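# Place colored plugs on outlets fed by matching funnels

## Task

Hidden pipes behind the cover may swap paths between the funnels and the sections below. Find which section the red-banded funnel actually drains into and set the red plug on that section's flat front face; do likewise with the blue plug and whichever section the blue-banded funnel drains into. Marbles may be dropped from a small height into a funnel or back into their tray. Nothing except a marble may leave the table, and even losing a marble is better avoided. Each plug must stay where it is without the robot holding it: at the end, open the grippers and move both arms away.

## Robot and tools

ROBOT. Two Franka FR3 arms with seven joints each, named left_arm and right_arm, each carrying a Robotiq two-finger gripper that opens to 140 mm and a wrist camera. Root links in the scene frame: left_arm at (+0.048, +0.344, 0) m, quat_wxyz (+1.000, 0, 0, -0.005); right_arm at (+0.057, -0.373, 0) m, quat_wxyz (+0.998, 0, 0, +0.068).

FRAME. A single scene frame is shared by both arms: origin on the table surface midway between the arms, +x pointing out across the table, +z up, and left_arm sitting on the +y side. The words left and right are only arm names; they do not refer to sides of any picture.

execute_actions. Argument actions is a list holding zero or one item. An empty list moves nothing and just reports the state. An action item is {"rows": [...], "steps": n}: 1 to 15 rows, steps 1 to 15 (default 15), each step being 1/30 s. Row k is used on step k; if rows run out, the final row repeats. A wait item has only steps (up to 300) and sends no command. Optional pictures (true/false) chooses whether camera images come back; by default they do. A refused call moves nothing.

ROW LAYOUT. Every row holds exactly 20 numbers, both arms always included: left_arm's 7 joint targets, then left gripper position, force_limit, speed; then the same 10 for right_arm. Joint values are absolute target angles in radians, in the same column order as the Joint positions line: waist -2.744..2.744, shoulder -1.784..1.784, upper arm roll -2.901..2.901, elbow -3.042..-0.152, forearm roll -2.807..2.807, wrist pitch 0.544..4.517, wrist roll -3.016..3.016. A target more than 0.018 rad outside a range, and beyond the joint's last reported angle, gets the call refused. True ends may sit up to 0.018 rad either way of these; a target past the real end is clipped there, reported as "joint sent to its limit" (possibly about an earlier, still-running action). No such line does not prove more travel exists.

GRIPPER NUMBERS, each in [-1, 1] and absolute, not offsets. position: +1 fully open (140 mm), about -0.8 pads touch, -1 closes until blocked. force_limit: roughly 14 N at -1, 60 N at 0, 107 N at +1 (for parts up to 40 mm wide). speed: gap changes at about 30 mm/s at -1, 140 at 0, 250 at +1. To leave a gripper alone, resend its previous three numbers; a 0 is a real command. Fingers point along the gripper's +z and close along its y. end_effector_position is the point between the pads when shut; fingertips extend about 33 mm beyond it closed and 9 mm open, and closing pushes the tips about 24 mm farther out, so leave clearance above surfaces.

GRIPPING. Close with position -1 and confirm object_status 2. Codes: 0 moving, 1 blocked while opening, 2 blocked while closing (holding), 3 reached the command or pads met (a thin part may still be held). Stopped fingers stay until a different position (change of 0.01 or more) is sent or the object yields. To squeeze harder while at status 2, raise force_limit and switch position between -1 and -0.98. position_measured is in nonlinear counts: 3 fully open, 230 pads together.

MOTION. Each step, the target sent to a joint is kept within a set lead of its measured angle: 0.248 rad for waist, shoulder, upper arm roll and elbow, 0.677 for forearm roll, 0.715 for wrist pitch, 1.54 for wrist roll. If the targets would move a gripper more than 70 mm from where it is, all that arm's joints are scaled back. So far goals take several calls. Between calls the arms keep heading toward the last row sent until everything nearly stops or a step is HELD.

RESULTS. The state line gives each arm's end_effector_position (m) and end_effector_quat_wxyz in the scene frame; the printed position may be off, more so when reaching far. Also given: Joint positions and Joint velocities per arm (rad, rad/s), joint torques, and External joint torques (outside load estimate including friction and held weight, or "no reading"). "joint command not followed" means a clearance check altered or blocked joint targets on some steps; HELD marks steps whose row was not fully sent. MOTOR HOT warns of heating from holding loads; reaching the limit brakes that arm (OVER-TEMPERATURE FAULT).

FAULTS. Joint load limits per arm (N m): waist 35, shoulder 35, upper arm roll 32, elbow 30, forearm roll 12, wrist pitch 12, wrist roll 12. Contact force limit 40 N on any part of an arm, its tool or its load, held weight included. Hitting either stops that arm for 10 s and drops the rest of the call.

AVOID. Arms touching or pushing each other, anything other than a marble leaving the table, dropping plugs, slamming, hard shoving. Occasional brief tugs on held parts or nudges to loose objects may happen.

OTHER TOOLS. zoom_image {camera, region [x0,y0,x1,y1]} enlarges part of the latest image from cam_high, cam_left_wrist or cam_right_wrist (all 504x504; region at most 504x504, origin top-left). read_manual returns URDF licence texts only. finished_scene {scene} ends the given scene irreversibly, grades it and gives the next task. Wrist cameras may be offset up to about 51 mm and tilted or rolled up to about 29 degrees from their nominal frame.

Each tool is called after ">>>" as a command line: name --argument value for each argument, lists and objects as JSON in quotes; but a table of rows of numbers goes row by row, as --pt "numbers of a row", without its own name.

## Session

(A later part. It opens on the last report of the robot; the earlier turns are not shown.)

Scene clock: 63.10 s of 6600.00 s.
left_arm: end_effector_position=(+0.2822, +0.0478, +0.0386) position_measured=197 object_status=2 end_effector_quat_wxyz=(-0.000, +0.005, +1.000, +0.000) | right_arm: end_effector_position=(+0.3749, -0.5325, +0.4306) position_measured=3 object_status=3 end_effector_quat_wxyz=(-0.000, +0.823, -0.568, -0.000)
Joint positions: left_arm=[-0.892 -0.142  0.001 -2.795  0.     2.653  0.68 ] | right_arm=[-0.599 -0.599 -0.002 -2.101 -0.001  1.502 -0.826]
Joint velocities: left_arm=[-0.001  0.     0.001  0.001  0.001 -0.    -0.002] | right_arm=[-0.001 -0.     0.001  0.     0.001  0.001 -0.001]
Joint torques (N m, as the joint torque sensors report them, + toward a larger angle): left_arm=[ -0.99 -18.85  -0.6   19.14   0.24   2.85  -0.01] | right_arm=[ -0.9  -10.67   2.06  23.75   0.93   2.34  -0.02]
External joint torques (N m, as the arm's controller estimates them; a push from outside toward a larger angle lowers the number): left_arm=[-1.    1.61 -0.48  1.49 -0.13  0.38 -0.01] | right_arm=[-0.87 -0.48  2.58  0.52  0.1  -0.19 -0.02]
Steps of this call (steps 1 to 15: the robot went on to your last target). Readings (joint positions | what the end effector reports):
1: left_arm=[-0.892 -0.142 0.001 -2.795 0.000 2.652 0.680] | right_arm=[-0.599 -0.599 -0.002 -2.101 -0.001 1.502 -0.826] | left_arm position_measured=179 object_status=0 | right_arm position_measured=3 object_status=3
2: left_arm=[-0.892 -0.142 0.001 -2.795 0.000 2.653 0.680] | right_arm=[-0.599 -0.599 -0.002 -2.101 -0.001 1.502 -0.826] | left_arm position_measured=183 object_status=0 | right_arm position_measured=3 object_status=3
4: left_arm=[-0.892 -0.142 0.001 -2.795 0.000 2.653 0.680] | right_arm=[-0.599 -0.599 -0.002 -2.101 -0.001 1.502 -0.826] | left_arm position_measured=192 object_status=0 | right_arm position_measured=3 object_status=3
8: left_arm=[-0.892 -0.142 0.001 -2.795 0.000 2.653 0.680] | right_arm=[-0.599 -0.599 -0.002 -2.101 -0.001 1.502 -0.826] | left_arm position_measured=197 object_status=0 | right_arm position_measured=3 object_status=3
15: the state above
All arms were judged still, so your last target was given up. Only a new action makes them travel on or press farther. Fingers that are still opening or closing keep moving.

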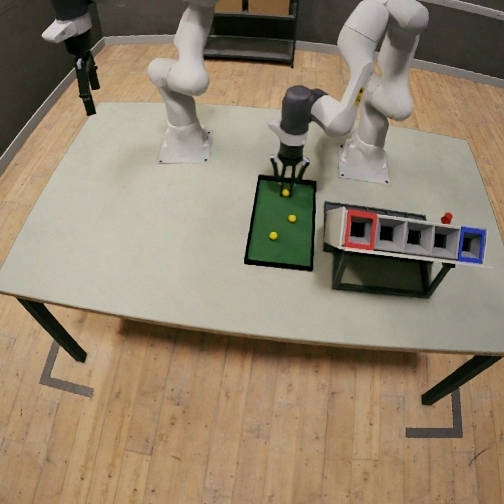

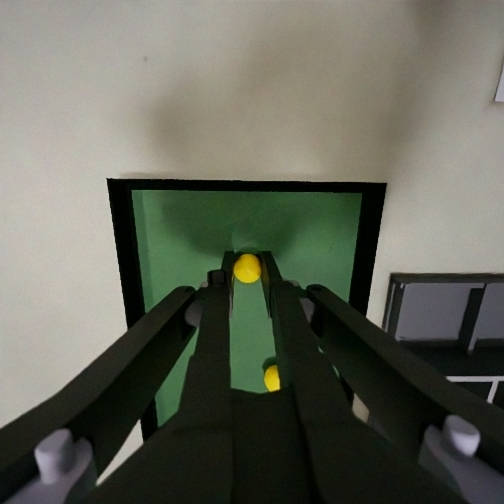

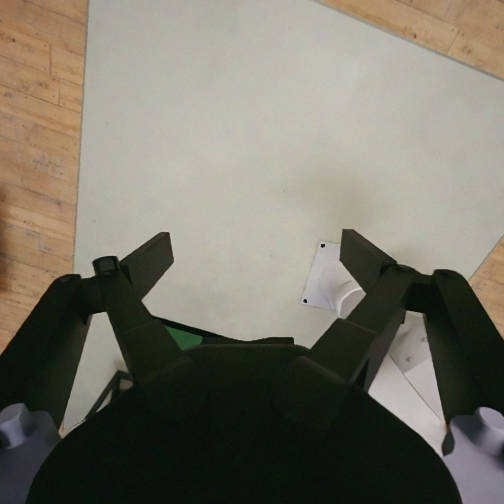

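>>> execute_actions --actions '[{"rows":[[-0.8,-0.6,0,-2.1,0,1.5,0.9,-1,-0.5,-0.5,-0.6,-0.6,0,-2.1,0,1.5,-0.83,1,0,0]]}]' --pictures false

>>> execute_actions --actions '[{"steps":20}]' --pictures false

>>> execute_actions --actions '[{"rows":[[-0.232,-0.093,0,-1.583,0,1.49,1.338,-1,-0.5,-0.5,-0.6,-0.6,0,-2.1,0,1.5,-0.83,1,0,0]]}]' --pictures false

>>> execute_actions --actions '[{"steps":30}]'

Scene clock: 68.37 s of 6600.00 s.
left_arm: end_effector_position=(+0.3428, +0.0264, +0.3642) position_measured=197 object_status=2 end_effector_quat_wxyz=(+0.049, +0.021, +0.997, -0.050) | right_arm: end_effector_position=(+0.3749, -0.5325, +0.4306) position_measured=3 object_status=3 end_effector_quat_wxyz=(-0.000, +0.823, -0.568, -0.000)
Joint positions: left_arm=[-0.811 -0.536 -0.001 -2.267  0.     1.871  0.79 ] | right_arm=[-0.599 -0.599 -0.002 -2.101 -0.001  1.502 -0.826]
Joint velocities: left_arm=[ 0.053 -0.45  -0.     1.173 -0.    -1.181  0.196] | right_arm=[-0.001  0.001  0.001 -0.001 -0.001  0.     0.001]
Joint torques (N m, as the joint torque sensors report them, + toward a larger angle): left_arm=[ 0.34 -9.52 -0.45 19.84  0.69  1.09  0.32] | right_arm=[ -0.16 -10.3    1.95  23.44   0.96   2.41  -0.07]
External joint torques (N m, as the arm's controller estimates them; a push from outside toward a larger angle lowers the number): left_arm=[ 0.6  -0.03  0.03  3.22 -0.06 -0.65  0.32] | right_arm=[-0.15 -0.13  2.45  0.27  0.13 -0.11 -0.07]
Steps of this call (steps 1 to 90: nothing new was sent; then 1.77 s passed at rest; steps 91 to 105: all 15 steps of this action). Readings (joint positions | what the end effector reports):
91: left_arm=[-0.882 -0.159 -0.003 -2.776 0.000 2.586 0.690] | right_arm=[-0.599 -0.599 -0.002 -2.101 -0.001 1.502 -0.826] | left_arm position_measured=197 object_status=2 | right_arm position_measured=3 object_status=3
92: left_arm=[-0.870 -0.191 -0.003 -2.743 0.000 2.521 0.701] | right_arm=[-0.599 -0.599 -0.002 -2.101 -0.001 1.502 -0.826] | left_arm position_measured=197 object_status=2 | right_arm position_measured=3 object_status=3
94: left_arm=[-0.850 -0.261 -0.002 -2.670 0.000 2.403 0.719] | right_arm=[-0.599 -0.599 -0.002 -2.101 -0.001 1.502 -0.826] | left_arm position_measured=197 object_status=2 | right_arm position_measured=3 object_status=3
98: left_arm=[-0.829 -0.392 -0.001 -2.533 0.000 2.195 0.746] | right_arm=[-0.599 -0.599 -0.002 -2.101 -0.001 1.502 -0.826] | left_arm position_measured=197 object_status=2 | right_arm position_measured=3 object_status=3
105: the state above

Scene clock: 69.03 s of 6600.00 s.
left_arm: end_effector_position=(+0.2936, +0.0841, +0.4326) position_measured=197 object_status=2 end_effector_quat_wxyz=(+0.005, +0.063, +0.998, -0.004) | right_arm: end_effector_position=(+0.3749, -0.5325, +0.4306) position_measured=3 object_status=3 end_effector_quat_wxyz=(-0.000, +0.823, -0.568, -0.000)
Joint positions: left_arm=[-0.802 -0.602 -0.001 -2.101  0.     1.511  0.883] | right_arm=[-0.599 -0.599 -0.002 -2.101 -0.001  1.502 -0.826]
Joint velocities: left_arm=[ 0.001 -0.001 -0.001 -0.001 -0.001 -0.048  0.042] | right_arm=[-0.001  0.     0.001  0.    -0.001  0.001 -0.001]
Joint torques (N m, as the joint torque sensors report them, + toward a larger angle): left_arm=[ 1.32 -8.15  0.35 24.84  0.57  2.23  0.42] | right_arm=[ -0.69 -10.65   1.48  23.01   0.84   2.33  -0.05]
External joint torques (N m, as the arm's controller estimates them; a push from outside toward a larger angle lowers the number): left_arm=[ 1.36  1.92  0.91  1.67 -0.21 -0.26  0.42] | right_arm=[-0.7  -0.5   1.95 -0.15  0.01 -0.2  -0.05]
Steps of this call (steps 1 to 20: the robot went on to your last target). Readings (joint positions | what the end effector reports):
1: left_arm=[-0.810 -0.551 -0.001 -2.227 0.000 1.827 0.798] | right_arm=[-0.599 -0.599 -0.002 -2.101 -0.001 1.502 -0.826] | left_arm position_measured=197 object_status=2 | right_arm position_measured=3 object_status=3
2: left_arm=[-0.808 -0.565 -0.001 -2.192 0.000 1.782 0.806] | right_arm=[-0.599 -0.599 -0.002 -2.101 -0.001 1.502 -0.826] | left_arm position_measured=197 object_status=2 | right_arm position_measured=3 object_status=3
4: left_arm=[-0.805 -0.589 -0.001 -2.137 0.000 1.696 0.823] | right_arm=[-0.599 -0.599 -0.002 -2.101 -0.001 1.502 -0.826] | left_arm position_measured=197 object_status=2 | right_arm position_measured=3 object_status=3
8: left_arm=[-0.803 -0.606 -0.001 -2.101 0.000 1.592 0.849] | right_arm=[-0.599 -0.599 -0.002 -2.101 -0.001 1.502 -0.826] | left_arm position_measured=197 object_status=2 | right_arm position_measured=3 object_status=3
20: the state above

Scene clock: 69.53 s of 6600.00 s.
left_arm: end_effector_position=(+0.5420, +0.2110, +0.4462) position_measured=197 object_status=2 end_effector_quat_wxyz=(-0.003, -0.067, +0.998, -0.000) | right_arm: end_effector_position=(+0.3749, -0.5325, +0.4306) position_measured=3 object_status=3 end_effector_quat_wxyz=(-0.000, +0.823, -0.568, -0.000)
Joint positions: left_arm=[-0.257 -0.107  0.005 -1.608 -0.002  1.496  1.175] | right_arm=[-0.599 -0.599 -0.002 -2.101 -0.001  1.502 -0.826]
Joint velocities: left_arm=[ 0.456  0.33   0.12   0.223  0.017 -0.013  0.526] | right_arm=[-0.    -0.001 -0.    -0.001  0.    -0.    -0.001]
Joint torques (N m, as the joint torque sensors report them, + toward a larger angle): left_arm=[ -8.67 -34.04  -9.32  29.02   0.55   1.86   0.5 ] | right_arm=[ -1.14 -10.26   1.93  23.51   0.94   2.36  -0.03]
External joint torques (N m, as the arm's controller estimates them; a push from outside toward a larger angle lowers the number): left_arm=[ 0.69  1.88  0.74  2.98  0.8  -0.42  0.5 ] | right_arm=[-1.13 -0.1   2.45  0.35  0.11 -0.16 -0.03]
Steps of this call (steps 1 to 15: all 15 steps of this action). Readings (joint positions | what the end effector reports):
1: left_arm=[-0.767 -0.573 -0.012 -2.062 -0.002 1.500 0.909] | right_arm=[-0.599 -0.599 -0.002 -2.101 -0.001 1.502 -0.826] | left_arm position_measured=197 object_status=2 | right_arm position_measured=3 object_status=3
2: left_arm=[-0.726 -0.532 -0.015 -2.014 -0.003 1.500 0.933] | right_arm=[-0.599 -0.599 -0.002 -2.101 -0.001 1.502 -0.826] | left_arm position_measured=197 object_status=2 | right_arm position_measured=3 object_status=3
4: left_arm=[-0.644 -0.450 -0.014 -1.927 -0.003 1.500 0.975] | right_arm=[-0.599 -0.599 -0.002 -2.101 -0.001 1.502 -0.826] | left_arm position_measured=197 object_status=2 | right_arm position_measured=3 object_status=3
8: left_arm=[-0.488 -0.293 -0.011 -1.769 -0.003 1.498 1.043] | right_arm=[-0.599 -0.599 -0.002 -2.101 -0.001 1.502 -0.826] | left_arm position_measured=197 object_status=2 | right_arm position_measured=3 object_status=3
15: the state above

Scene clock: 70.53 s of 6600.00 s.
left_arm: end_effector_position=(+0.5501, +0.2199, +0.4488) position_measured=197 object_status=2 end_effector_quat_wxyz=(-0.000, -0.000, +1.000, -0.001) | right_arm: end_effector_position=(+0.3749, -0.5325, +0.4306) position_measured=3 object_status=3 end_effector_quat_wxyz=(-0.000, +0.823, -0.568, -0.000)
Joint positions: left_arm=[-0.233 -0.092  0.002 -1.585 -0.001  1.493  1.328] | right_arm=[-0.599 -0.599 -0.002 -2.101 -0.001  1.502 -0.826]
Joint velocities: left_arm=[ 0.001 -0.001  0.    -0.     0.    -0.     0.018] | right_arm=[ 0.001  0.001 -0.    -0.001 -0.    -0.     0.001]
Joint torques (N m, as the joint torque sensors report them, + toward a larger angle): left_arm=[  0.79 -28.12  -1.7   25.27   0.87   2.18   0.28] | right_arm=[ -0.68 -10.14   1.17  22.88   0.98   2.45  -0.16]
External joint torques (N m, as the arm's controller estimates them; a push from outside toward a larger angle lowers the number): left_arm=[ 0.77 -0.53 -1.64  2.25  0.06 -0.24  0.28] | right_arm=[-0.69 -0.13  1.66 -0.19  0.15 -0.06 -0.16]
Steps of this call (steps 1 to 30: the robot went on to your last target). Readings (joint positions | what the end effector reports):
1: left_arm=[-0.245 -0.099 0.008 -1.602 -0.001 1.496 1.192] | right_arm=[-0.599 -0.599 -0.002 -2.101 -0.001 1.502 -0.826] | left_arm position_measured=197 object_status=2 | right_arm position_measured=3 object_status=3
2: left_arm=[-0.238 -0.094 0.009 -1.598 -0.001 1.495 1.206] | right_arm=[-0.599 -0.599 -0.002 -2.101 -0.001 1.502 -0.826] | left_arm position_measured=197 object_status=2 | right_arm position_measured=3 object_status=3
4: left_arm=[-0.233 -0.092 0.008 -1.592 -0.001 1.494 1.232] | right_arm=[-0.599 -0.599 -0.002 -2.101 -0.001 1.502 -0.826] | left_arm position_measured=197 object_status=2 | right_arm position_measured=3 object_status=3
8: left_arm=[-0.233 -0.092 0.003 -1.586 -0.001 1.494 1.268] | right_arm=[-0.599 -0.599 -0.002 -2.101 -0.001 1.502 -0.826] | left_arm position_measured=197 object_status=2 | right_arm position_measured=3 object_status=3
30: the state above

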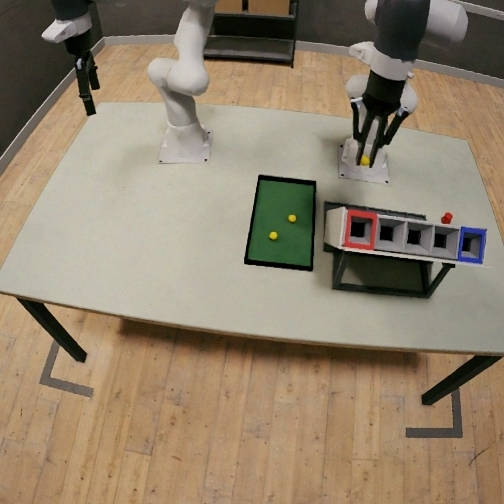

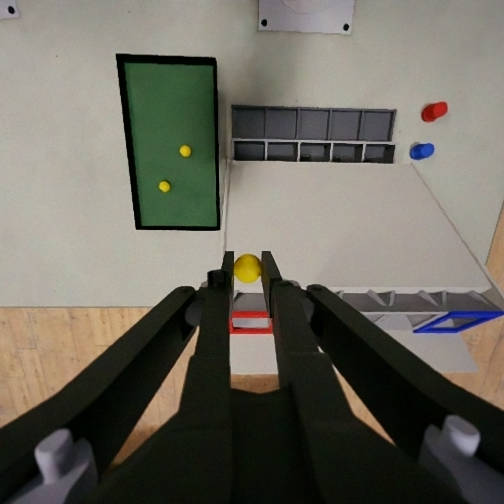

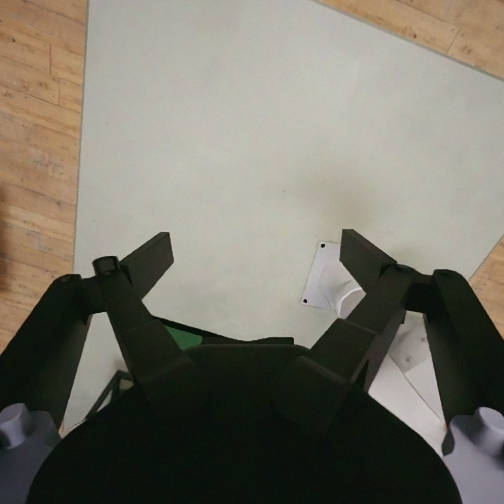

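>>> execute_actions --actions '[{"rows":[[-0.15,0.36,0,-1.034,0,1.394,1.42,-1,-0.5,-0.5,-0.6,-0.6,0,-2.1,0,1.5,-0.83,1,0,0]]}]' --pictures false

>>> execute_actions --actions '[{"steps":20}]'

Scene clock: 75.87 s of 6600.00 s.
left_arm: end_effector_position=(+0.6811, +0.2417, +0.4260) position_measured=197 object_status=2 end_effector_quat_wxyz=(-0.001, -0.006, +1.000, -0.000) | right_arm: end_effector_position=(+0.3749, -0.5325, +0.4306) position_measured=3 object_status=3 end_effector_quat_wxyz=(-0.000, +0.823, -0.568, -0.000)
Joint positions: left_arm=[-0.151  0.363  0.002 -1.04  -0.002  1.402  1.4  ] | right_arm=[-0.599 -0.599 -0.002 -2.101 -0.001  1.502 -0.826]
Joint velocities: left_arm=[ 0.001 -0.047 -0.     0.08  -0.001 -0.025  0.056] | right_arm=[ 0.     0.     0.     0.     0.002  0.    -0.001]
Joint torques (N m, as the joint torque sensors report them, + toward a larger angle): left_arm=[  0.33 -42.09  -0.78  23.77   1.04   1.91   0.27] | right_arm=[ -0.75 -10.64   1.61  22.79   0.97   2.28   0.02]
External joint torques (N m, as the arm's controller estimates them; a push from outside toward a larger angle lowers the number): left_arm=[ 0.38 -2.53 -1.08  2.75  0.27 -0.38  0.27] | right_arm=[-0.77 -0.55  2.09 -0.35  0.13 -0.24  0.02]
Steps of this call (steps 1 to 15: the robot went on to your last target; steps 16 to 90: nothing new was sent; then 1.83 s passed at rest; steps 91 to 105: all 15 steps of this action). Readings (joint positions | what the end effector reports):
91: left_arm=[-0.216 -0.045 -0.007 -1.511 -0.002 1.458 1.342] | right_arm=[-0.599 -0.599 -0.002 -2.101 -0.001 1.502 -0.826] | left_arm position_measured=197 object_status=2 | right_arm position_measured=3 object_status=3
92: left_arm=[-0.200 0.019 -0.008 -1.429 -0.002 1.451 1.349] | right_arm=[-0.599 -0.599 -0.002 -2.101 -0.001 1.502 -0.826] | left_arm position_measured=197 object_status=2 | right_arm position_measured=3 object_status=3
94: left_arm=[-0.174 0.157 -0.004 -1.272 -0.002 1.436 1.361] | right_arm=[-0.599 -0.599 -0.002 -2.101 -0.001 1.502 -0.826] | left_arm position_measured=197 object_status=2 | right_arm position_measured=3 object_status=3
98: left_arm=[-0.152 0.340 0.002 -1.091 -0.002 1.417 1.381] | right_arm=[-0.599 -0.599 -0.002 -2.101 -0.001 1.502 -0.826] | left_arm position_measured=197 object_status=2 | right_arm position_measured=3 object_status=3
105: the state above

Scene clock: 76.53 s of 6600.00 s.
left_arm: end_effector_position=(+0.6802, +0.2418, +0.4297) position_measured=197 object_status=2 end_effector_quat_wxyz=(+0.001, +0.002, +1.000, -0.001) | right_arm: end_effector_position=(+0.3749, -0.5325, +0.4306) position_measured=3 object_status=3 end_effector_quat_wxyz=(-0.000, +0.823, -0.568, -0.000)
Joint positions: left_arm=[-0.151  0.36   0.002 -1.035 -0.002  1.397  1.414] | right_arm=[-0.599 -0.599 -0.002 -2.101 -0.001  1.502 -0.826]
Joint velocities: left_arm=[ 0.001  0.     0.    -0.    -0.001 -0.001  0.006] | right_arm=[ 0.001 -0.001  0.     0.002 -0.    -0.    -0.002]
Joint torques (N m, as the joint torque sensors report them, + toward a larger angle): left_arm=[  0.18 -41.87  -0.79  24.29   1.06   2.     0.4 ] | right_arm=[ -0.02 -10.27   1.56  22.51   0.86   2.46   0.07]
External joint torques (N m, as the arm's controller estimates them; a push from outside toward a larger angle lowers the number): left_arm=[ 0.22 -0.4  -1.1   2.16  0.27 -0.41  0.4 ] | right_arm=[-0.05  0.08  2.03 -0.8   0.02 -0.08  0.07]
Steps of this call (steps 1 to 20: the robot went on to your last target). Readings (joint positions | what the end effector reports):
1: left_arm=[-0.151 0.361 0.002 -1.038 -0.002 1.401 1.401] | right_arm=[-0.599 -0.599 -0.002 -2.101 -0.001 1.502 -0.826] | left_arm position_measured=197 object_status=2 | right_arm position_measured=3 object_status=3
2: left_arm=[-0.151 0.360 0.002 -1.036 -0.002 1.400 1.403] | right_arm=[-0.599 -0.599 -0.002 -2.101 -0.001 1.502 -0.826] | left_arm position_measured=197 object_status=2 | right_arm position_measured=3 object_status=3
4: left_arm=[-0.151 0.360 0.002 -1.035 -0.002 1.399 1.405] | right_arm=[-0.599 -0.599 -0.002 -2.101 -0.001 1.502 -0.826] | left_arm position_measured=197 object_status=2 | right_arm position_measured=3 object_status=3
8: left_arm=[-0.151 0.360 0.002 -1.035 -0.002 1.398 1.409] | right_arm=[-0.599 -0.599 -0.002 -2.101 -0.001 1.502 -0.826] | left_arm position_measured=197 object_status=2 | right_arm position_measured=3 object_status=3
20: the state above

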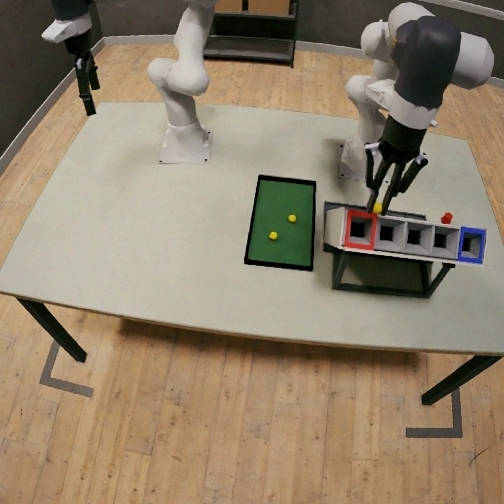

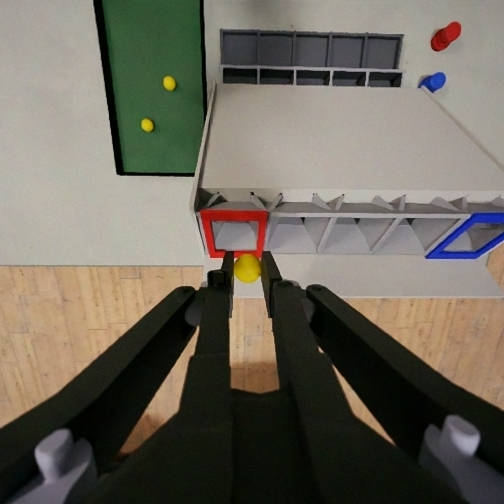

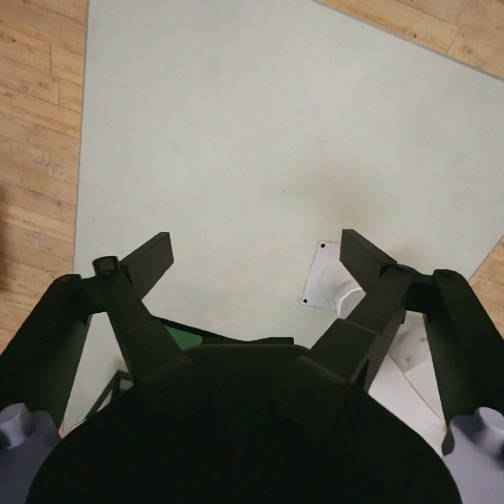

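>>> execute_actions --actions '[{"rows":[[-0.165,0.296,0,-1.263,0,1.559,1.405,-1,-0.5,-0.5,-0.6,-0.6,0,-2.1,0,1.5,-0.83,1,0,0]]}]' --pictures false

>>> execute_actions --actions '[{"steps":10}]'

Scene clock: 80.90 s of 6600.00 s.
left_arm: end_effector_position=(+0.6769, +0.2338, +0.3776) position_measured=197 object_status=2 end_effector_quat_wxyz=(-0.006, +0.006, +1.000, +0.000) | right_arm: end_effector_position=(+0.3749, -0.5325, +0.4306) position_measured=3 object_status=3 end_effector_quat_wxyz=(-0.000, +0.823, -0.568, -0.000)
Joint positions: left_arm=[-0.163  0.299  0.001 -1.262 -0.002  1.548  1.41 ] | right_arm=[-0.599 -0.599 -0.002 -2.101 -0.001  1.502 -0.826]
Joint velocities: left_arm=[ 0.    -0.02  -0.001 -0.     0.001  0.055 -0.006] | right_arm=[ 0.001  0.001  0.    -0.001  0.001 -0.     0.001]
Joint torques (N m, as the joint torque sensors report them, + toward a larger angle): left_arm=[ -1.2  -41.29  -0.57  24.65   1.09   2.76   0.06] | right_arm=[ -0.45 -10.96   1.03  22.89   0.99   2.4    0.06]
External joint torques (N m, as the arm's controller estimates them; a push from outside toward a larger angle lowers the number): left_arm=[-1.34 -1.2  -0.95  1.67  0.27  0.43  0.06] | right_arm=[-0.49 -0.89  1.48 -0.21  0.16 -0.11  0.06]
Steps of this call (steps 1 to 15: the robot went on to your last target; steps 16 to 90: nothing new was sent; then 0.87 s passed at rest; steps 91 to 105: all 15 steps of this action). Readings (joint positions | what the end effector reports):
91: left_arm=[-0.152 0.334 0.002 -1.095 -0.002 1.428 1.415] | right_arm=[-0.599 -0.599 -0.002 -2.101 -0.001 1.502 -0.826] | left_arm position_measured=197 object_status=2 | right_arm position_measured=3 object_status=3
92: left_arm=[-0.155 0.315 0.002 -1.149 -0.002 1.450 1.415] | right_arm=[-0.599 -0.599 -0.002 -2.101 -0.001 1.502 -0.826] | left_arm position_measured=197 object_status=2 | right_arm position_measured=3 object_status=3
94: left_arm=[-0.160 0.305 0.001 -1.212 -0.002 1.484 1.414] | right_arm=[-0.599 -0.599 -0.002 -2.101 -0.001 1.502 -0.826] | left_arm position_measured=197 object_status=2 | right_arm position_measured=3 object_status=3
98: left_arm=[-0.163 0.306 0.001 -1.257 -0.002 1.522 1.412] | right_arm=[-0.599 -0.599 -0.002 -2.101 -0.001 1.502 -0.826] | left_arm position_measured=197 object_status=2 | right_arm position_measured=3 object_status=3
105: the state above

Scene clock: 81.23 s of 6600.00 s.
left_arm: end_effector_position=(+0.6792, +0.2333, +0.3787) position_measured=197 object_status=2 end_effector_quat_wxyz=(-0.002, +0.006, +1.000, -0.000) | right_arm: end_effector_position=(+0.3749, -0.5325, +0.4306) position_measured=3 object_status=3 end_effector_quat_wxyz=(-0.000, +0.823, -0.568, -0.000)
Joint positions: left_arm=[-0.163  0.298  0.001 -1.262 -0.002  1.555  1.409] | right_arm=[-0.599 -0.599 -0.002 -2.101 -0.001  1.502 -0.826]
Joint velocities: left_arm=[ 0.001 -0.001  0.001 -0.001  0.001  0.007 -0.001] | right_arm=[ 0.001  0.001  0.001  0.001  0.001  0.    -0.002]
Joint torques (N m, as the joint torque sensors report them, + toward a larger angle): left_arm=[ -1.38 -42.35  -1.33  24.58   1.     2.7    0.  ] | right_arm=[ -0.76 -10.8    1.4   22.57   0.89   2.38  -0.03]
External joint torques (N m, as the arm's controller estimates them; a push from outside toward a larger angle lowers the number): left_arm=[-1.45 -1.48 -1.66  1.19  0.19  0.3   0.  ] | right_arm=[-0.78 -0.71  1.88 -0.59  0.05 -0.15 -0.03]
Steps of this call (steps 1 to 10: the robot went on to your last target). Readings (joint positions | what the end effector reports):
1: left_arm=[-0.163 0.298 0.001 -1.262 -0.002 1.549 1.410] | right_arm=[-0.599 -0.599 -0.002 -2.101 -0.001 1.502 -0.826] | left_arm position_measured=197 object_status=2 | right_arm position_measured=3 object_status=3
2: left_arm=[-0.163 0.298 0.001 -1.262 -0.002 1.550 1.410] | right_arm=[-0.599 -0.599 -0.002 -2.101 -0.001 1.502 -0.826] | left_arm position_measured=197 object_status=2 | right_arm position_measured=3 object_status=3
4: left_arm=[-0.163 0.298 0.001 -1.262 -0.002 1.552 1.410] | right_arm=[-0.599 -0.599 -0.002 -2.101 -0.001 1.502 -0.826] | left_arm position_measured=197 object_status=2 | right_arm position_measured=3 object_status=3
8: left_arm=[-0.163 0.298 0.001 -1.262 -0.002 1.554 1.410] | right_arm=[-0.599 -0.599 -0.002 -2.101 -0.001 1.502 -0.826] | left_arm position_measured=197 object_status=2 | right_arm position_measured=3 object_status=3
10: the state above

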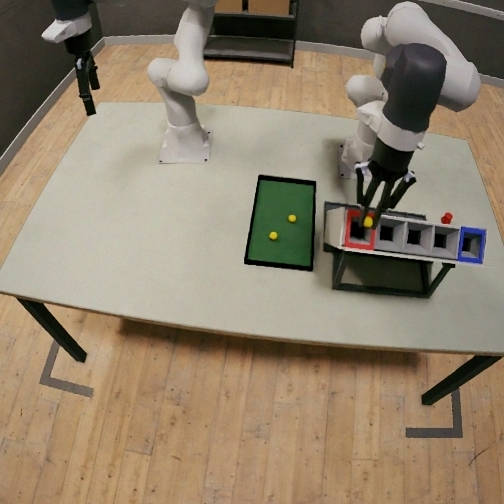

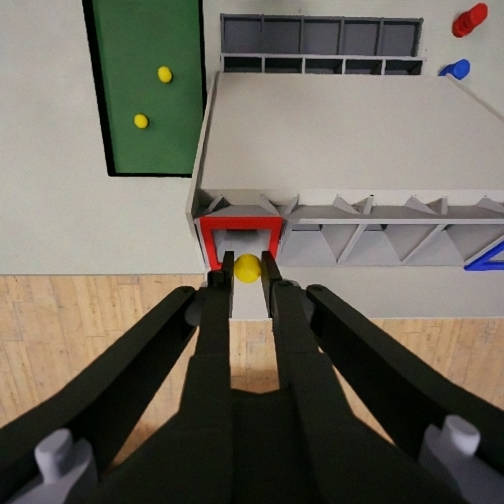

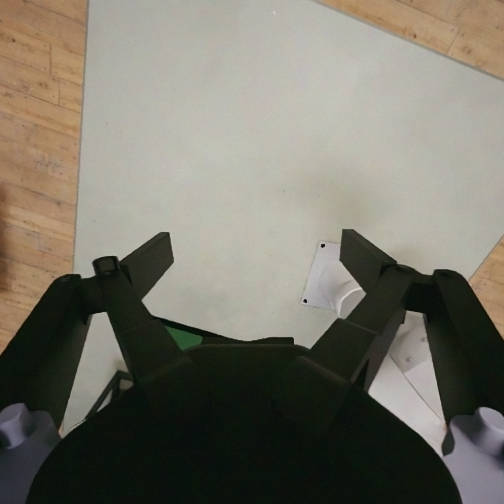

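>>> execute_actions --actions '[{"rows":[[-0.17,0.296,0,-1.263,0,1.559,1.405,-0.2,-0.5,0,-0.6,-0.6,0,-2.1,0,1.5,-0.83,1,0,0]]}]' --pictures false

>>> execute_actions --actions '[{"rows":[[-0.3,0.0,0,-1.4,0,1.4,1.27,0,-0.5,0,-0.6,-0.6,0,-2.1,0,1.5,-0.83,1,0,0]]}]' --pictures false

>>> execute_actions --actions '[{"rows":[[-0.55,-0.4,0,-1.95,0,1.55,1.02,0,-0.5,0,-0.6,-0.6,0,-2.1,0,1.5,-0.83,1,0,0]]}]' --pictures false

>>> execute_actions --actions '[{"steps":25}]'

Scene clock: 85.37 s of 6600.00 s.
left_arm: end_effector_position=(+0.6791, +0.2304, +0.3788) position_measured=154 object_status=3 end_effector_quat_wxyz=(-0.002, +0.008, +1.000, -0.000) | right_arm: end_effector_position=(+0.3749, -0.5325, +0.4306) position_measured=3 object_status=3 end_effector_quat_wxyz=(-0.000, +0.823, -0.568, -0.000)
Joint positions: left_arm=[-0.168  0.298  0.001 -1.262 -0.002  1.556  1.409] | right_arm=[-0.599 -0.599 -0.002 -2.101 -0.001  1.502 -0.826]
Joint velocities: left_arm=[-0.001  0.    -0.001  0.    -0.001 -0.001  0.   ] | right_arm=[ 0.001 -0.    -0.    -0.001 -0.001 -0.    -0.002]
Joint torques (N m, as the joint torque sensors report them, + toward a larger angle): left_arm=[ -1.22 -42.36  -0.43  24.33   1.08   2.79  -0.15] | right_arm=[ -0.28 -10.39   1.95  23.4    0.95   2.36  -0.04]
External joint torques (N m, as the arm's controller estimates them; a push from outside toward a larger angle lowers the number): left_arm=[-1.18 -1.26 -0.68  0.81  0.28  0.37 -0.15] | right_arm=[-0.27 -0.17  2.46  0.22  0.12 -0.16 -0.04]
Steps of this call (steps 1 to 15: the robot went on to your last target; steps 16 to 90: nothing new was sent; then 0.63 s passed at rest; steps 91 to 105: all 15 steps of this action). Readings (joint positions | what the end effector reports):
91: left_arm=[-0.164 0.298 0.001 -1.262 -0.002 1.556 1.409] | right_arm=[-0.599 -0.599 -0.002 -2.101 -0.001 1.502 -0.826] | left_arm position_measured=197 object_status=0 | right_arm position_measured=3 object_status=3
92: left_arm=[-0.165 0.298 0.001 -1.262 -0.002 1.556 1.409] | right_arm=[-0.599 -0.599 -0.002 -2.101 -0.001 1.502 -0.826] | left_arm position_measured=195 object_status=0 | right_arm position_measured=3 object_status=3
94: left_arm=[-0.167 0.298 0.001 -1.262 -0.002 1.556 1.409] | right_arm=[-0.599 -0.599 -0.002 -2.101 -0.001 1.502 -0.826] | left_arm position_measured=175 object_status=0 | right_arm position_measured=3 object_status=3
98: left_arm=[-0.168 0.298 0.001 -1.262 -0.002 1.556 1.409] | right_arm=[-0.599 -0.599 -0.002 -2.101 -0.001 1.502 -0.826] | left_arm position_measured=154 object_status=0 | right_arm position_measured=3 object_status=3
105: the state above

Scene clock: 85.87 s of 6600.00 s.
left_arm: end_effector_position=(+0.5621, +0.1779, +0.4874) position_measured=129 object_status=3 end_effector_quat_wxyz=(+0.017, +0.026, +1.000, -0.006) | right_arm: end_effector_position=(+0.3749, -0.5325, +0.4306) position_measured=3 object_status=3 end_effector_quat_wxyz=(-0.000, +0.823, -0.568, -0.000)
Joint positions: left_arm=[-0.299 -0.009 -0.003 -1.391 -0.001  1.418  1.31 ] | right_arm=[-0.599 -0.599 -0.002 -2.101 -0.001  1.502 -0.826]
Joint velocities: left_arm=[-0.001  0.063  0.019 -0.08   0.001 -0.093 -0.119] | right_arm=[0.001 0.001 0.    0.001 0.001 0.    0.001]
Joint torques (N m, as the joint torque sensors report them, + toward a larger angle): left_arm=[ -0.56 -27.4   -0.77  23.87   0.86   2.29  -0.1 ] | right_arm=[ -0.6  -10.26   1.58  22.81   0.94   2.35  -0.11]
External joint torques (N m, as the arm's controller estimates them; a push from outside toward a larger angle lowers the number): left_arm=[-0.26  1.63 -0.42  1.81  0.12 -0.27 -0.09] | right_arm=[-0.65 -0.13  2.   -0.38  0.1  -0.18 -0.11]
Steps of this call (steps 1 to 15: all 15 steps of this action). Readings (joint positions | what the end effector reports):
1: left_arm=[-0.178 0.280 0.007 -1.287 -0.001 1.547 1.403] | right_arm=[-0.599 -0.599 -0.002 -2.101 -0.001 1.502 -0.826] | left_arm position_measured=154 object_status=0 | right_arm position_measured=3 object_status=3
2: left_arm=[-0.192 0.253 0.009 -1.310 -0.001 1.533 1.397] | right_arm=[-0.599 -0.599 -0.002 -2.101 -0.001 1.502 -0.826] | left_arm position_measured=148 object_status=0 | right_arm position_measured=3 object_status=3
4: left_arm=[-0.223 0.189 0.008 -1.344 -0.001 1.509 1.385] | right_arm=[-0.599 -0.599 -0.002 -2.101 -0.001 1.502 -0.826] | left_arm position_measured=132 object_status=0 | right_arm position_measured=3 object_status=3
8: left_arm=[-0.281 0.049 -0.001 -1.382 -0.001 1.458 1.351] | right_arm=[-0.599 -0.599 -0.002 -2.101 -0.001 1.502 -0.826] | left_arm position_measured=129 object_status=0 | right_arm position_measured=3 object_status=3
15: the state above

Scene clock: 86.37 s of 6600.00 s.
left_arm: end_effector_position=(+0.4035, +0.1210, +0.4273) position_measured=129 object_status=3 end_effector_quat_wxyz=(-0.006, +0.041, +0.999, +0.004) | right_arm: end_effector_position=(+0.3749, -0.5325, +0.4306) position_measured=3 object_status=3 end_effector_quat_wxyz=(-0.000, +0.823, -0.568, -0.000)
Joint positions: left_arm=[-0.547 -0.396 -0.003 -1.945  0.     1.535  1.093] | right_arm=[-0.599 -0.599 -0.002 -2.101 -0.001  1.502 -0.826]
Joint velocities: left_arm=[-0.002  0.001  0.023 -0.07  -0.001  0.064 -0.228] | right_arm=[ 0.001 -0.001 -0.001 -0.     0.001 -0.    -0.001]
Joint torques (N m, as the joint torque sensors report them, + toward a larger angle): left_arm=[ -1.06 -20.05  -1.18  26.08   0.65   3.    -0.1 ] | right_arm=[ -0.88 -10.41   1.89  22.76   0.91   2.31  -0.09]
External joint torques (N m, as the arm's controller estimates them; a push from outside toward a larger angle lowers the number): left_arm=[-0.63 -1.05 -0.31  1.36 -0.13  0.43 -0.1 ] | right_arm=[-0.92 -0.23  2.35 -0.41  0.07 -0.21 -0.09]
Steps of this call (steps 1 to 15: all 15 steps of this action). Readings (joint positions | what the end effector reports):
1: left_arm=[-0.324 -0.031 0.011 -1.432 0.001 1.431 1.296] | right_arm=[-0.599 -0.599 -0.002 -2.101 -0.001 1.502 -0.826] | left_arm position_measured=129 object_status=3 | right_arm position_measured=3 object_status=3
2: left_arm=[-0.357 -0.064 0.015 -1.479 0.002 1.441 1.281] | right_arm=[-0.599 -0.599 -0.002 -2.101 -0.001 1.502 -0.826] | left_arm position_measured=129 object_status=3 | right_arm position_measured=3 object_status=3
4: left_arm=[-0.427 -0.152 0.011 -1.584 0.002 1.464 1.249] | right_arm=[-0.599 -0.599 -0.002 -2.101 -0.001 1.502 -0.826] | left_arm position_measured=129 object_status=3 | right_arm position_measured=3 object_status=3
8: left_arm=[-0.530 -0.363 -0.010 -1.841 0.000 1.508 1.173] | right_arm=[-0.599 -0.599 -0.002 -2.101 -0.001 1.502 -0.826] | left_arm position_measured=129 object_status=3 | right_arm position_measured=3 object_status=3
15: the state above

Scene clock: 87.20 s of 6600.00 s.
left_arm: end_effector_position=(+0.4060, +0.1198, +0.4277) position_measured=129 object_status=3 end_effector_quat_wxyz=(-0.001, +0.009, +1.000, +0.001) | right_arm: end_effector_position=(+0.3749, -0.5325, +0.4306) position_measured=3 object_status=3 end_effector_quat_wxyz=(-0.000, +0.823, -0.568, -0.000)
Joint positions: left_arm=[-0.548 -0.398 -0.002 -1.948  0.     1.547  1.028] | right_arm=[-0.599 -0.599 -0.002 -2.101 -0.001  1.502 -0.826]
Joint velocities: left_arm=[-0.    -0.     0.001 -0.    -0.002  0.001 -0.015] | right_arm=[ 0.     0.001 -0.    -0.    -0.     0.    -0.   ]
Joint torques (N m, as the joint torque sensors report them, + toward a larger angle): left_arm=[ -1.78 -17.34   0.52  24.52   0.65   2.82  -0.15] | right_arm=[ -1.14 -10.5    1.54  22.66   0.89   2.5   -0.05]
External joint torques (N m, as the arm's controller estimates them; a push from outside toward a larger angle lowers the number): left_arm=[-1.81 -0.06  0.82  1.08 -0.15  0.39 -0.15] | right_arm=[-1.06 -0.43  2.15 -0.45  0.07 -0.02 -0.05]
Steps of this call (steps 1 to 25: the robot went on to your last target). Readings (joint positions | what the end effector reports):
1: left_arm=[-0.547 -0.396 -0.002 -1.947 0.000 1.537 1.086] | right_arm=[-0.599 -0.599 -0.002 -2.101 -0.001 1.502 -0.826] | left_arm position_measured=129 object_status=3 | right_arm position_measured=3 object_status=3
2: left_arm=[-0.547 -0.396 -0.002 -1.948 0.000 1.539 1.079] | right_arm=[-0.599 -0.599 -0.002 -2.101 -0.001 1.502 -0.826] | left_arm position_measured=129 object_status=3 | right_arm position_measured=3 object_status=3
4: left_arm=[-0.547 -0.397 -0.002 -1.948 0.000 1.542 1.069] | right_arm=[-0.599 -0.599 -0.002 -2.101 -0.001 1.502 -0.826] | left_arm position_measured=129 object_status=3 | right_arm position_measured=3 object_status=3
8: left_arm=[-0.548 -0.398 -0.002 -1.948 0.000 1.545 1.053] | right_arm=[-0.599 -0.599 -0.002 -2.101 -0.001 1.502 -0.826] | left_arm position_measured=129 object_status=3 | right_arm position_measured=3 object_status=3
25: the state above

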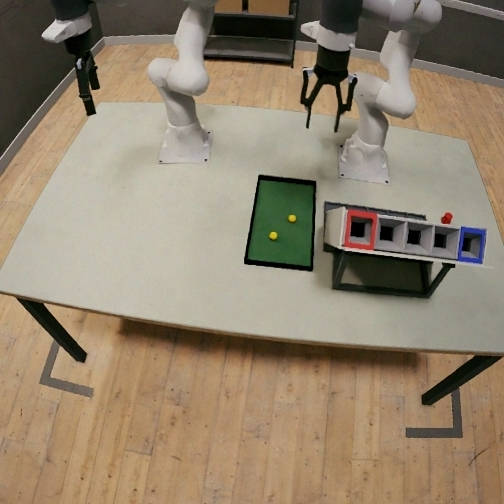

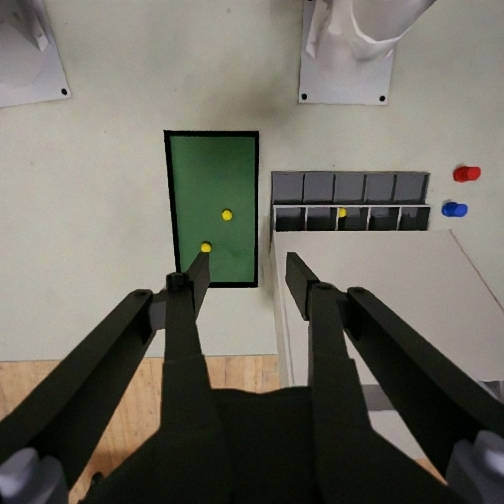

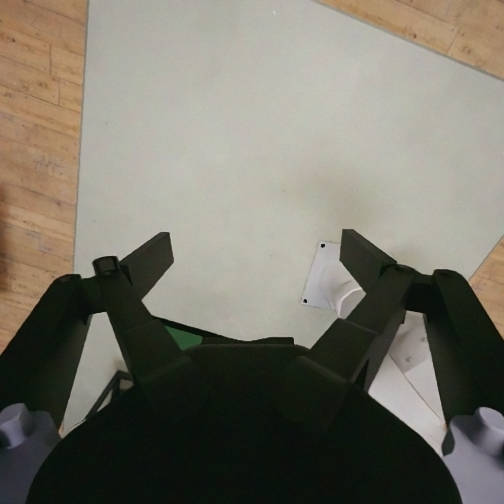

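>>> execute_actions --actions '[{"rows":[[-0.638,-0.2,0,-2.45,0,2.25,0.932,-0.15,-0.5,0,-0.6,-0.6,0,-2.1,0,1.5,-0.83,1,0,0]]}]' --pictures false

>>> execute_actions --actions '[{"steps":8}]' --pictures false

>>> execute_actions --actions '[{"rows":[[-0.638,-0.05,0,-2.57,0,2.52,0.932,-0.15,-0.5,0,-0.6,-0.6,0,-2.1,0,1.5,-0.83,1,0,0]]}]' --pictures false

>>> execute_actions --actions '[{"steps":20}]'

Scene clock: 98.80 s of 6600.00 s.
left_arm: end_effector_position=(+0.3850, +0.0911, +0.1578) position_measured=148 object_status=3 end_effector_quat_wxyz=(-0.048, +0.021, +0.998, +0.035) | right_arm: end_effector_position=(+0.3749, -0.5325, +0.4306) position_measured=3 object_status=3 end_effector_quat_wxyz=(-0.000, +0.823, -0.568, -0.000)
Joint positions: left_arm=[-0.634 -0.193  0.    -2.436  0.     2.123  0.97 ] | right_arm=[-0.599 -0.599 -0.002 -2.101 -0.001  1.502 -0.826]
Joint velocities: left_arm=[-0.038  0.124 -0.001 -0.376  0.001  0.681 -0.112] | right_arm=[-0.     0.    -0.001  0.     0.     0.001  0.   ]
Joint torques (N m, as the joint torque sensors report them, + toward a larger angle): left_arm=[ -0.24 -34.49  -0.22  33.97   0.42   4.1   -0.1 ] | right_arm=[ -0.97 -10.51   1.86  22.7    1.     2.35  -0.02]
External joint torques (N m, as the arm's controller estimates them; a push from outside toward a larger angle lowers the number): left_arm=[-1.    0.6  -0.91  1.47 -0.35  0.5  -0.11] | right_arm=[-0.91 -0.24  2.46 -0.6   0.17 -0.2  -0.02]
Steps of this call (steps 1 to 30: the robot went on to your last target; steps 31 to 110: nothing new was sent; then 7.43 s passed at rest; steps 111 to 125: all 15 steps of this action). Readings (joint positions | what the end effector reports):
111: left_arm=[-0.554 -0.395 0.001 -1.961 0.000 1.584 1.022] | right_arm=[-0.599 -0.599 -0.002 -2.101 -0.001 1.502 -0.826] | left_arm position_measured=129 object_status=0 | right_arm position_measured=3 object_status=3
112: left_arm=[-0.561 -0.384 0.001 -1.981 0.000 1.624 1.019] | right_arm=[-0.599 -0.599 -0.002 -2.101 -0.001 1.502 -0.826] | left_arm position_measured=135 object_status=0 | right_arm position_measured=3 object_status=3
114: left_arm=[-0.577 -0.351 0.001 -2.032 0.000 1.702 1.013] | right_arm=[-0.599 -0.599 -0.002 -2.101 -0.001 1.502 -0.826] | left_arm position_measured=148 object_status=0 | right_arm position_measured=3 object_status=3
118: left_arm=[-0.604 -0.281 0.001 -2.172 0.000 1.864 1.000] | right_arm=[-0.599 -0.599 -0.002 -2.101 -0.001 1.502 -0.826] | left_arm position_measured=148 object_status=0 | right_arm position_measured=3 object_status=3
125: the state above

Scene clock: 99.07 s of 6600.00 s.
left_arm: end_effector_position=(+0.4051, +0.0750, +0.1603) position_measured=148 object_status=3 end_effector_quat_wxyz=(-0.012, +0.013, +1.000, +0.009) | right_arm: end_effector_position=(+0.3749, -0.5325, +0.4306) position_measured=3 object_status=3 end_effector_quat_wxyz=(-0.000, +0.823, -0.568, -0.000)
Joint positions: left_arm=[-0.636 -0.198  0.    -2.45   0.     2.222  0.95 ] | right_arm=[-0.599 -0.599 -0.002 -2.101 -0.001  1.502 -0.826]
Joint velocities: left_arm=[ 0.001 -0.009  0.     0.     0.001  0.157 -0.046] | right_arm=[-0.     0.     0.001 -0.    -0.     0.    -0.001]
Joint torques (N m, as the joint torque sensors report them, + toward a larger angle): left_arm=[ -1.25 -25.18  -0.79  24.09   0.56   2.63  -0.08] | right_arm=[ -0.74 -11.14   1.55  23.08   0.95   2.46  -0.1 ]
External joint torques (N m, as the arm's controller estimates them; a push from outside toward a larger angle lowers the number): left_arm=[-1.39 -2.37 -0.75  2.1  -0.06  0.38 -0.09] | right_arm=[-0.74 -0.89  2.06 -0.17  0.12 -0.07 -0.1 ]
Steps of this call (steps 1 to 8: the robot went on to your last target). Readings (joint positions | what the end effector reports):
1: left_arm=[-0.635 -0.191 0.000 -2.445 0.000 2.144 0.966] | right_arm=[-0.599 -0.599 -0.002 -2.101 -0.001 1.502 -0.826] | left_arm position_measured=148 object_status=3 | right_arm position_measured=3 object_status=3
2: left_arm=[-0.635 -0.191 0.000 -2.449 0.000 2.162 0.963] | right_arm=[-0.599 -0.599 -0.002 -2.101 -0.001 1.502 -0.826] | left_arm position_measured=148 object_status=3 | right_arm position_measured=3 object_status=3
4: left_arm=[-0.636 -0.194 0.000 -2.450 0.000 2.190 0.958] | right_arm=[-0.599 -0.599 -0.002 -2.101 -0.001 1.502 -0.826] | left_arm position_measured=148 object_status=3 | right_arm position_measured=3 object_status=3
8: the state above

Scene clock: 99.57 s of 6600.00 s.
left_arm: end_effector_position=(+0.3972, +0.0808, +0.0670) position_measured=148 object_status=3 end_effector_quat_wxyz=(-0.009, +0.007, +1.000, +0.007) | right_arm: end_effector_position=(+0.3749, -0.5325, +0.4306) position_measured=3 object_status=3 end_effector_quat_wxyz=(-0.000, +0.823, -0.568, -0.000)
Joint positions: left_arm=[-0.636 -0.048  0.    -2.571  0.     2.5    0.939] | right_arm=[-0.599 -0.599 -0.002 -2.101 -0.001  1.502 -0.826]
Joint velocities: left_arm=[-0.002 -0.001 -0.     0.001  0.001  0.107 -0.011] | right_arm=[ 0.    -0.    -0.001  0.001  0.001  0.     0.   ]
Joint torques (N m, as the joint torque sensors report them, + toward a larger angle): left_arm=[ -0.89 -26.57  -0.45  21.25   0.39   2.69   0.05] | right_arm=[ -0.42 -10.84   1.13  22.45   0.94   2.49   0.01]
External joint torques (N m, as the arm's controller estimates them; a push from outside toward a larger angle lowers the number): left_arm=[-0.87 -1.26 -0.39  2.07 -0.06  0.38  0.04] | right_arm=[-0.35 -0.54  1.75 -0.83  0.12 -0.04  0.01]
Steps of this call (steps 1 to 15: all 15 steps of this action). Readings (joint positions | what the end effector reports):
1: left_arm=[-0.636 -0.186 0.000 -2.461 0.000 2.264 0.949] | right_arm=[-0.599 -0.599 -0.002 -2.101 -0.001 1.502 -0.826] | left_arm position_measured=148 object_status=3 | right_arm position_measured=3 object_status=3
2: left_arm=[-0.636 -0.159 0.000 -2.482 0.000 2.305 0.948] | right_arm=[-0.599 -0.599 -0.002 -2.101 -0.001 1.502 -0.826] | left_arm position_measured=148 object_status=3 | right_arm position_measured=3 object_status=3
4: left_arm=[-0.636 -0.096 0.000 -2.531 0.000 2.374 0.946] | right_arm=[-0.599 -0.599 -0.002 -2.101 -0.001 1.502 -0.826] | left_arm position_measured=148 object_status=3 | right_arm position_measured=3 object_status=3
8: left_arm=[-0.636 -0.047 0.000 -2.573 0.000 2.447 0.942] | right_arm=[-0.599 -0.599 -0.002 -2.101 -0.001 1.502 -0.826] | left_arm position_measured=148 object_status=3 | right_arm position_measured=3 object_status=3
15: the state above

Scene clock: 100.23 s of 6600.00 s.
left_arm: end_effector_position=(+0.4016, +0.0775, +0.0685) position_measured=148 object_status=3 end_effector_quat_wxyz=(-0.002, +0.006, +1.000, +0.002) | right_arm: end_effector_position=(+0.3749, -0.5325, +0.4306) position_measured=3 object_status=3 end_effector_quat_wxyz=(-0.000, +0.823, -0.568, -0.000)
Joint positions: left_arm=[-0.636 -0.048  0.    -2.571  0.     2.517  0.936] | right_arm=[-0.599 -0.599 -0.002 -2.101 -0.001  1.502 -0.826]
Joint velocities: left_arm=[ 0.001  0.     0.001 -0.    -0.     0.002 -0.002] | right_arm=[-0.     0.001  0.     0.     0.     0.     0.001]
Joint torques (N m, as the joint torque sensors report them, + toward a larger angle): left_arm=[ -0.95 -26.68  -0.53  22.55   0.36   2.93  -0.21] | right_arm=[ -0.08 -10.85   2.05  22.74   0.89   2.38   0.04]
External joint torques (N m, as the arm's controller estimates them; a push from outside toward a larger angle lowers the number): left_arm=[-0.97 -1.1  -0.5   3.11 -0.1   0.51 -0.21] | right_arm=[-0.1  -0.76  2.54 -0.4   0.05 -0.14  0.04]
Steps of this call (steps 1 to 20: the robot went on to your last target). Readings (joint positions | what the end effector reports):
1: left_arm=[-0.636 -0.048 0.000 -2.571 0.000 2.503 0.939] | right_arm=[-0.599 -0.599 -0.002 -2.101 -0.001 1.502 -0.826] | left_arm position_measured=148 object_status=3 | right_arm position_measured=3 object_status=3
2: left_arm=[-0.636 -0.048 0.000 -2.571 0.000 2.506 0.938] | right_arm=[-0.599 -0.599 -0.002 -2.101 -0.001 1.502 -0.826] | left_arm position_measured=148 object_status=3 | right_arm position_measured=3 object_status=3
4: left_arm=[-0.636 -0.048 0.000 -2.571 0.000 2.510 0.938] | right_arm=[-0.599 -0.599 -0.002 -2.101 -0.001 1.502 -0.826] | left_arm position_measured=148 object_status=3 | right_arm position_measured=3 object_status=3
8: left_arm=[-0.636 -0.048 0.000 -2.571 0.000 2.514 0.937] | right_arm=[-0.599 -0.599 -0.002 -2.101 -0.001 1.502 -0.826] | left_arm position_measured=148 object_status=3 | right_arm position_measured=3 object_status=3
20: the state above

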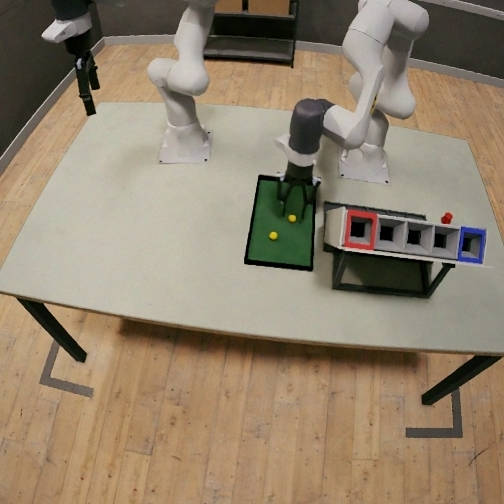

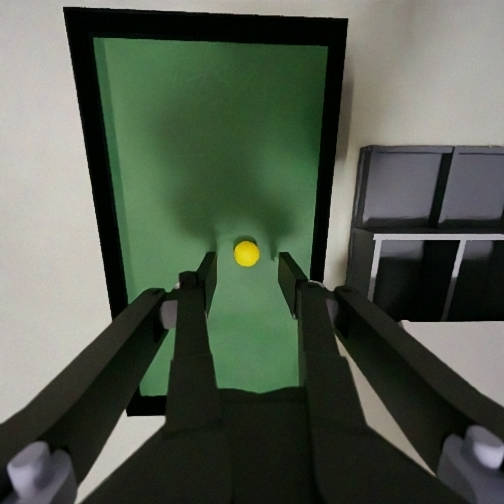

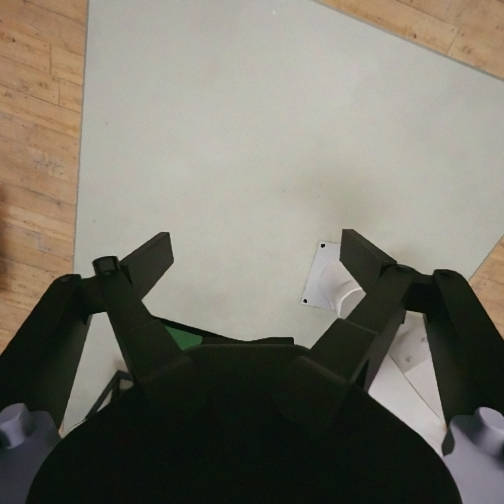

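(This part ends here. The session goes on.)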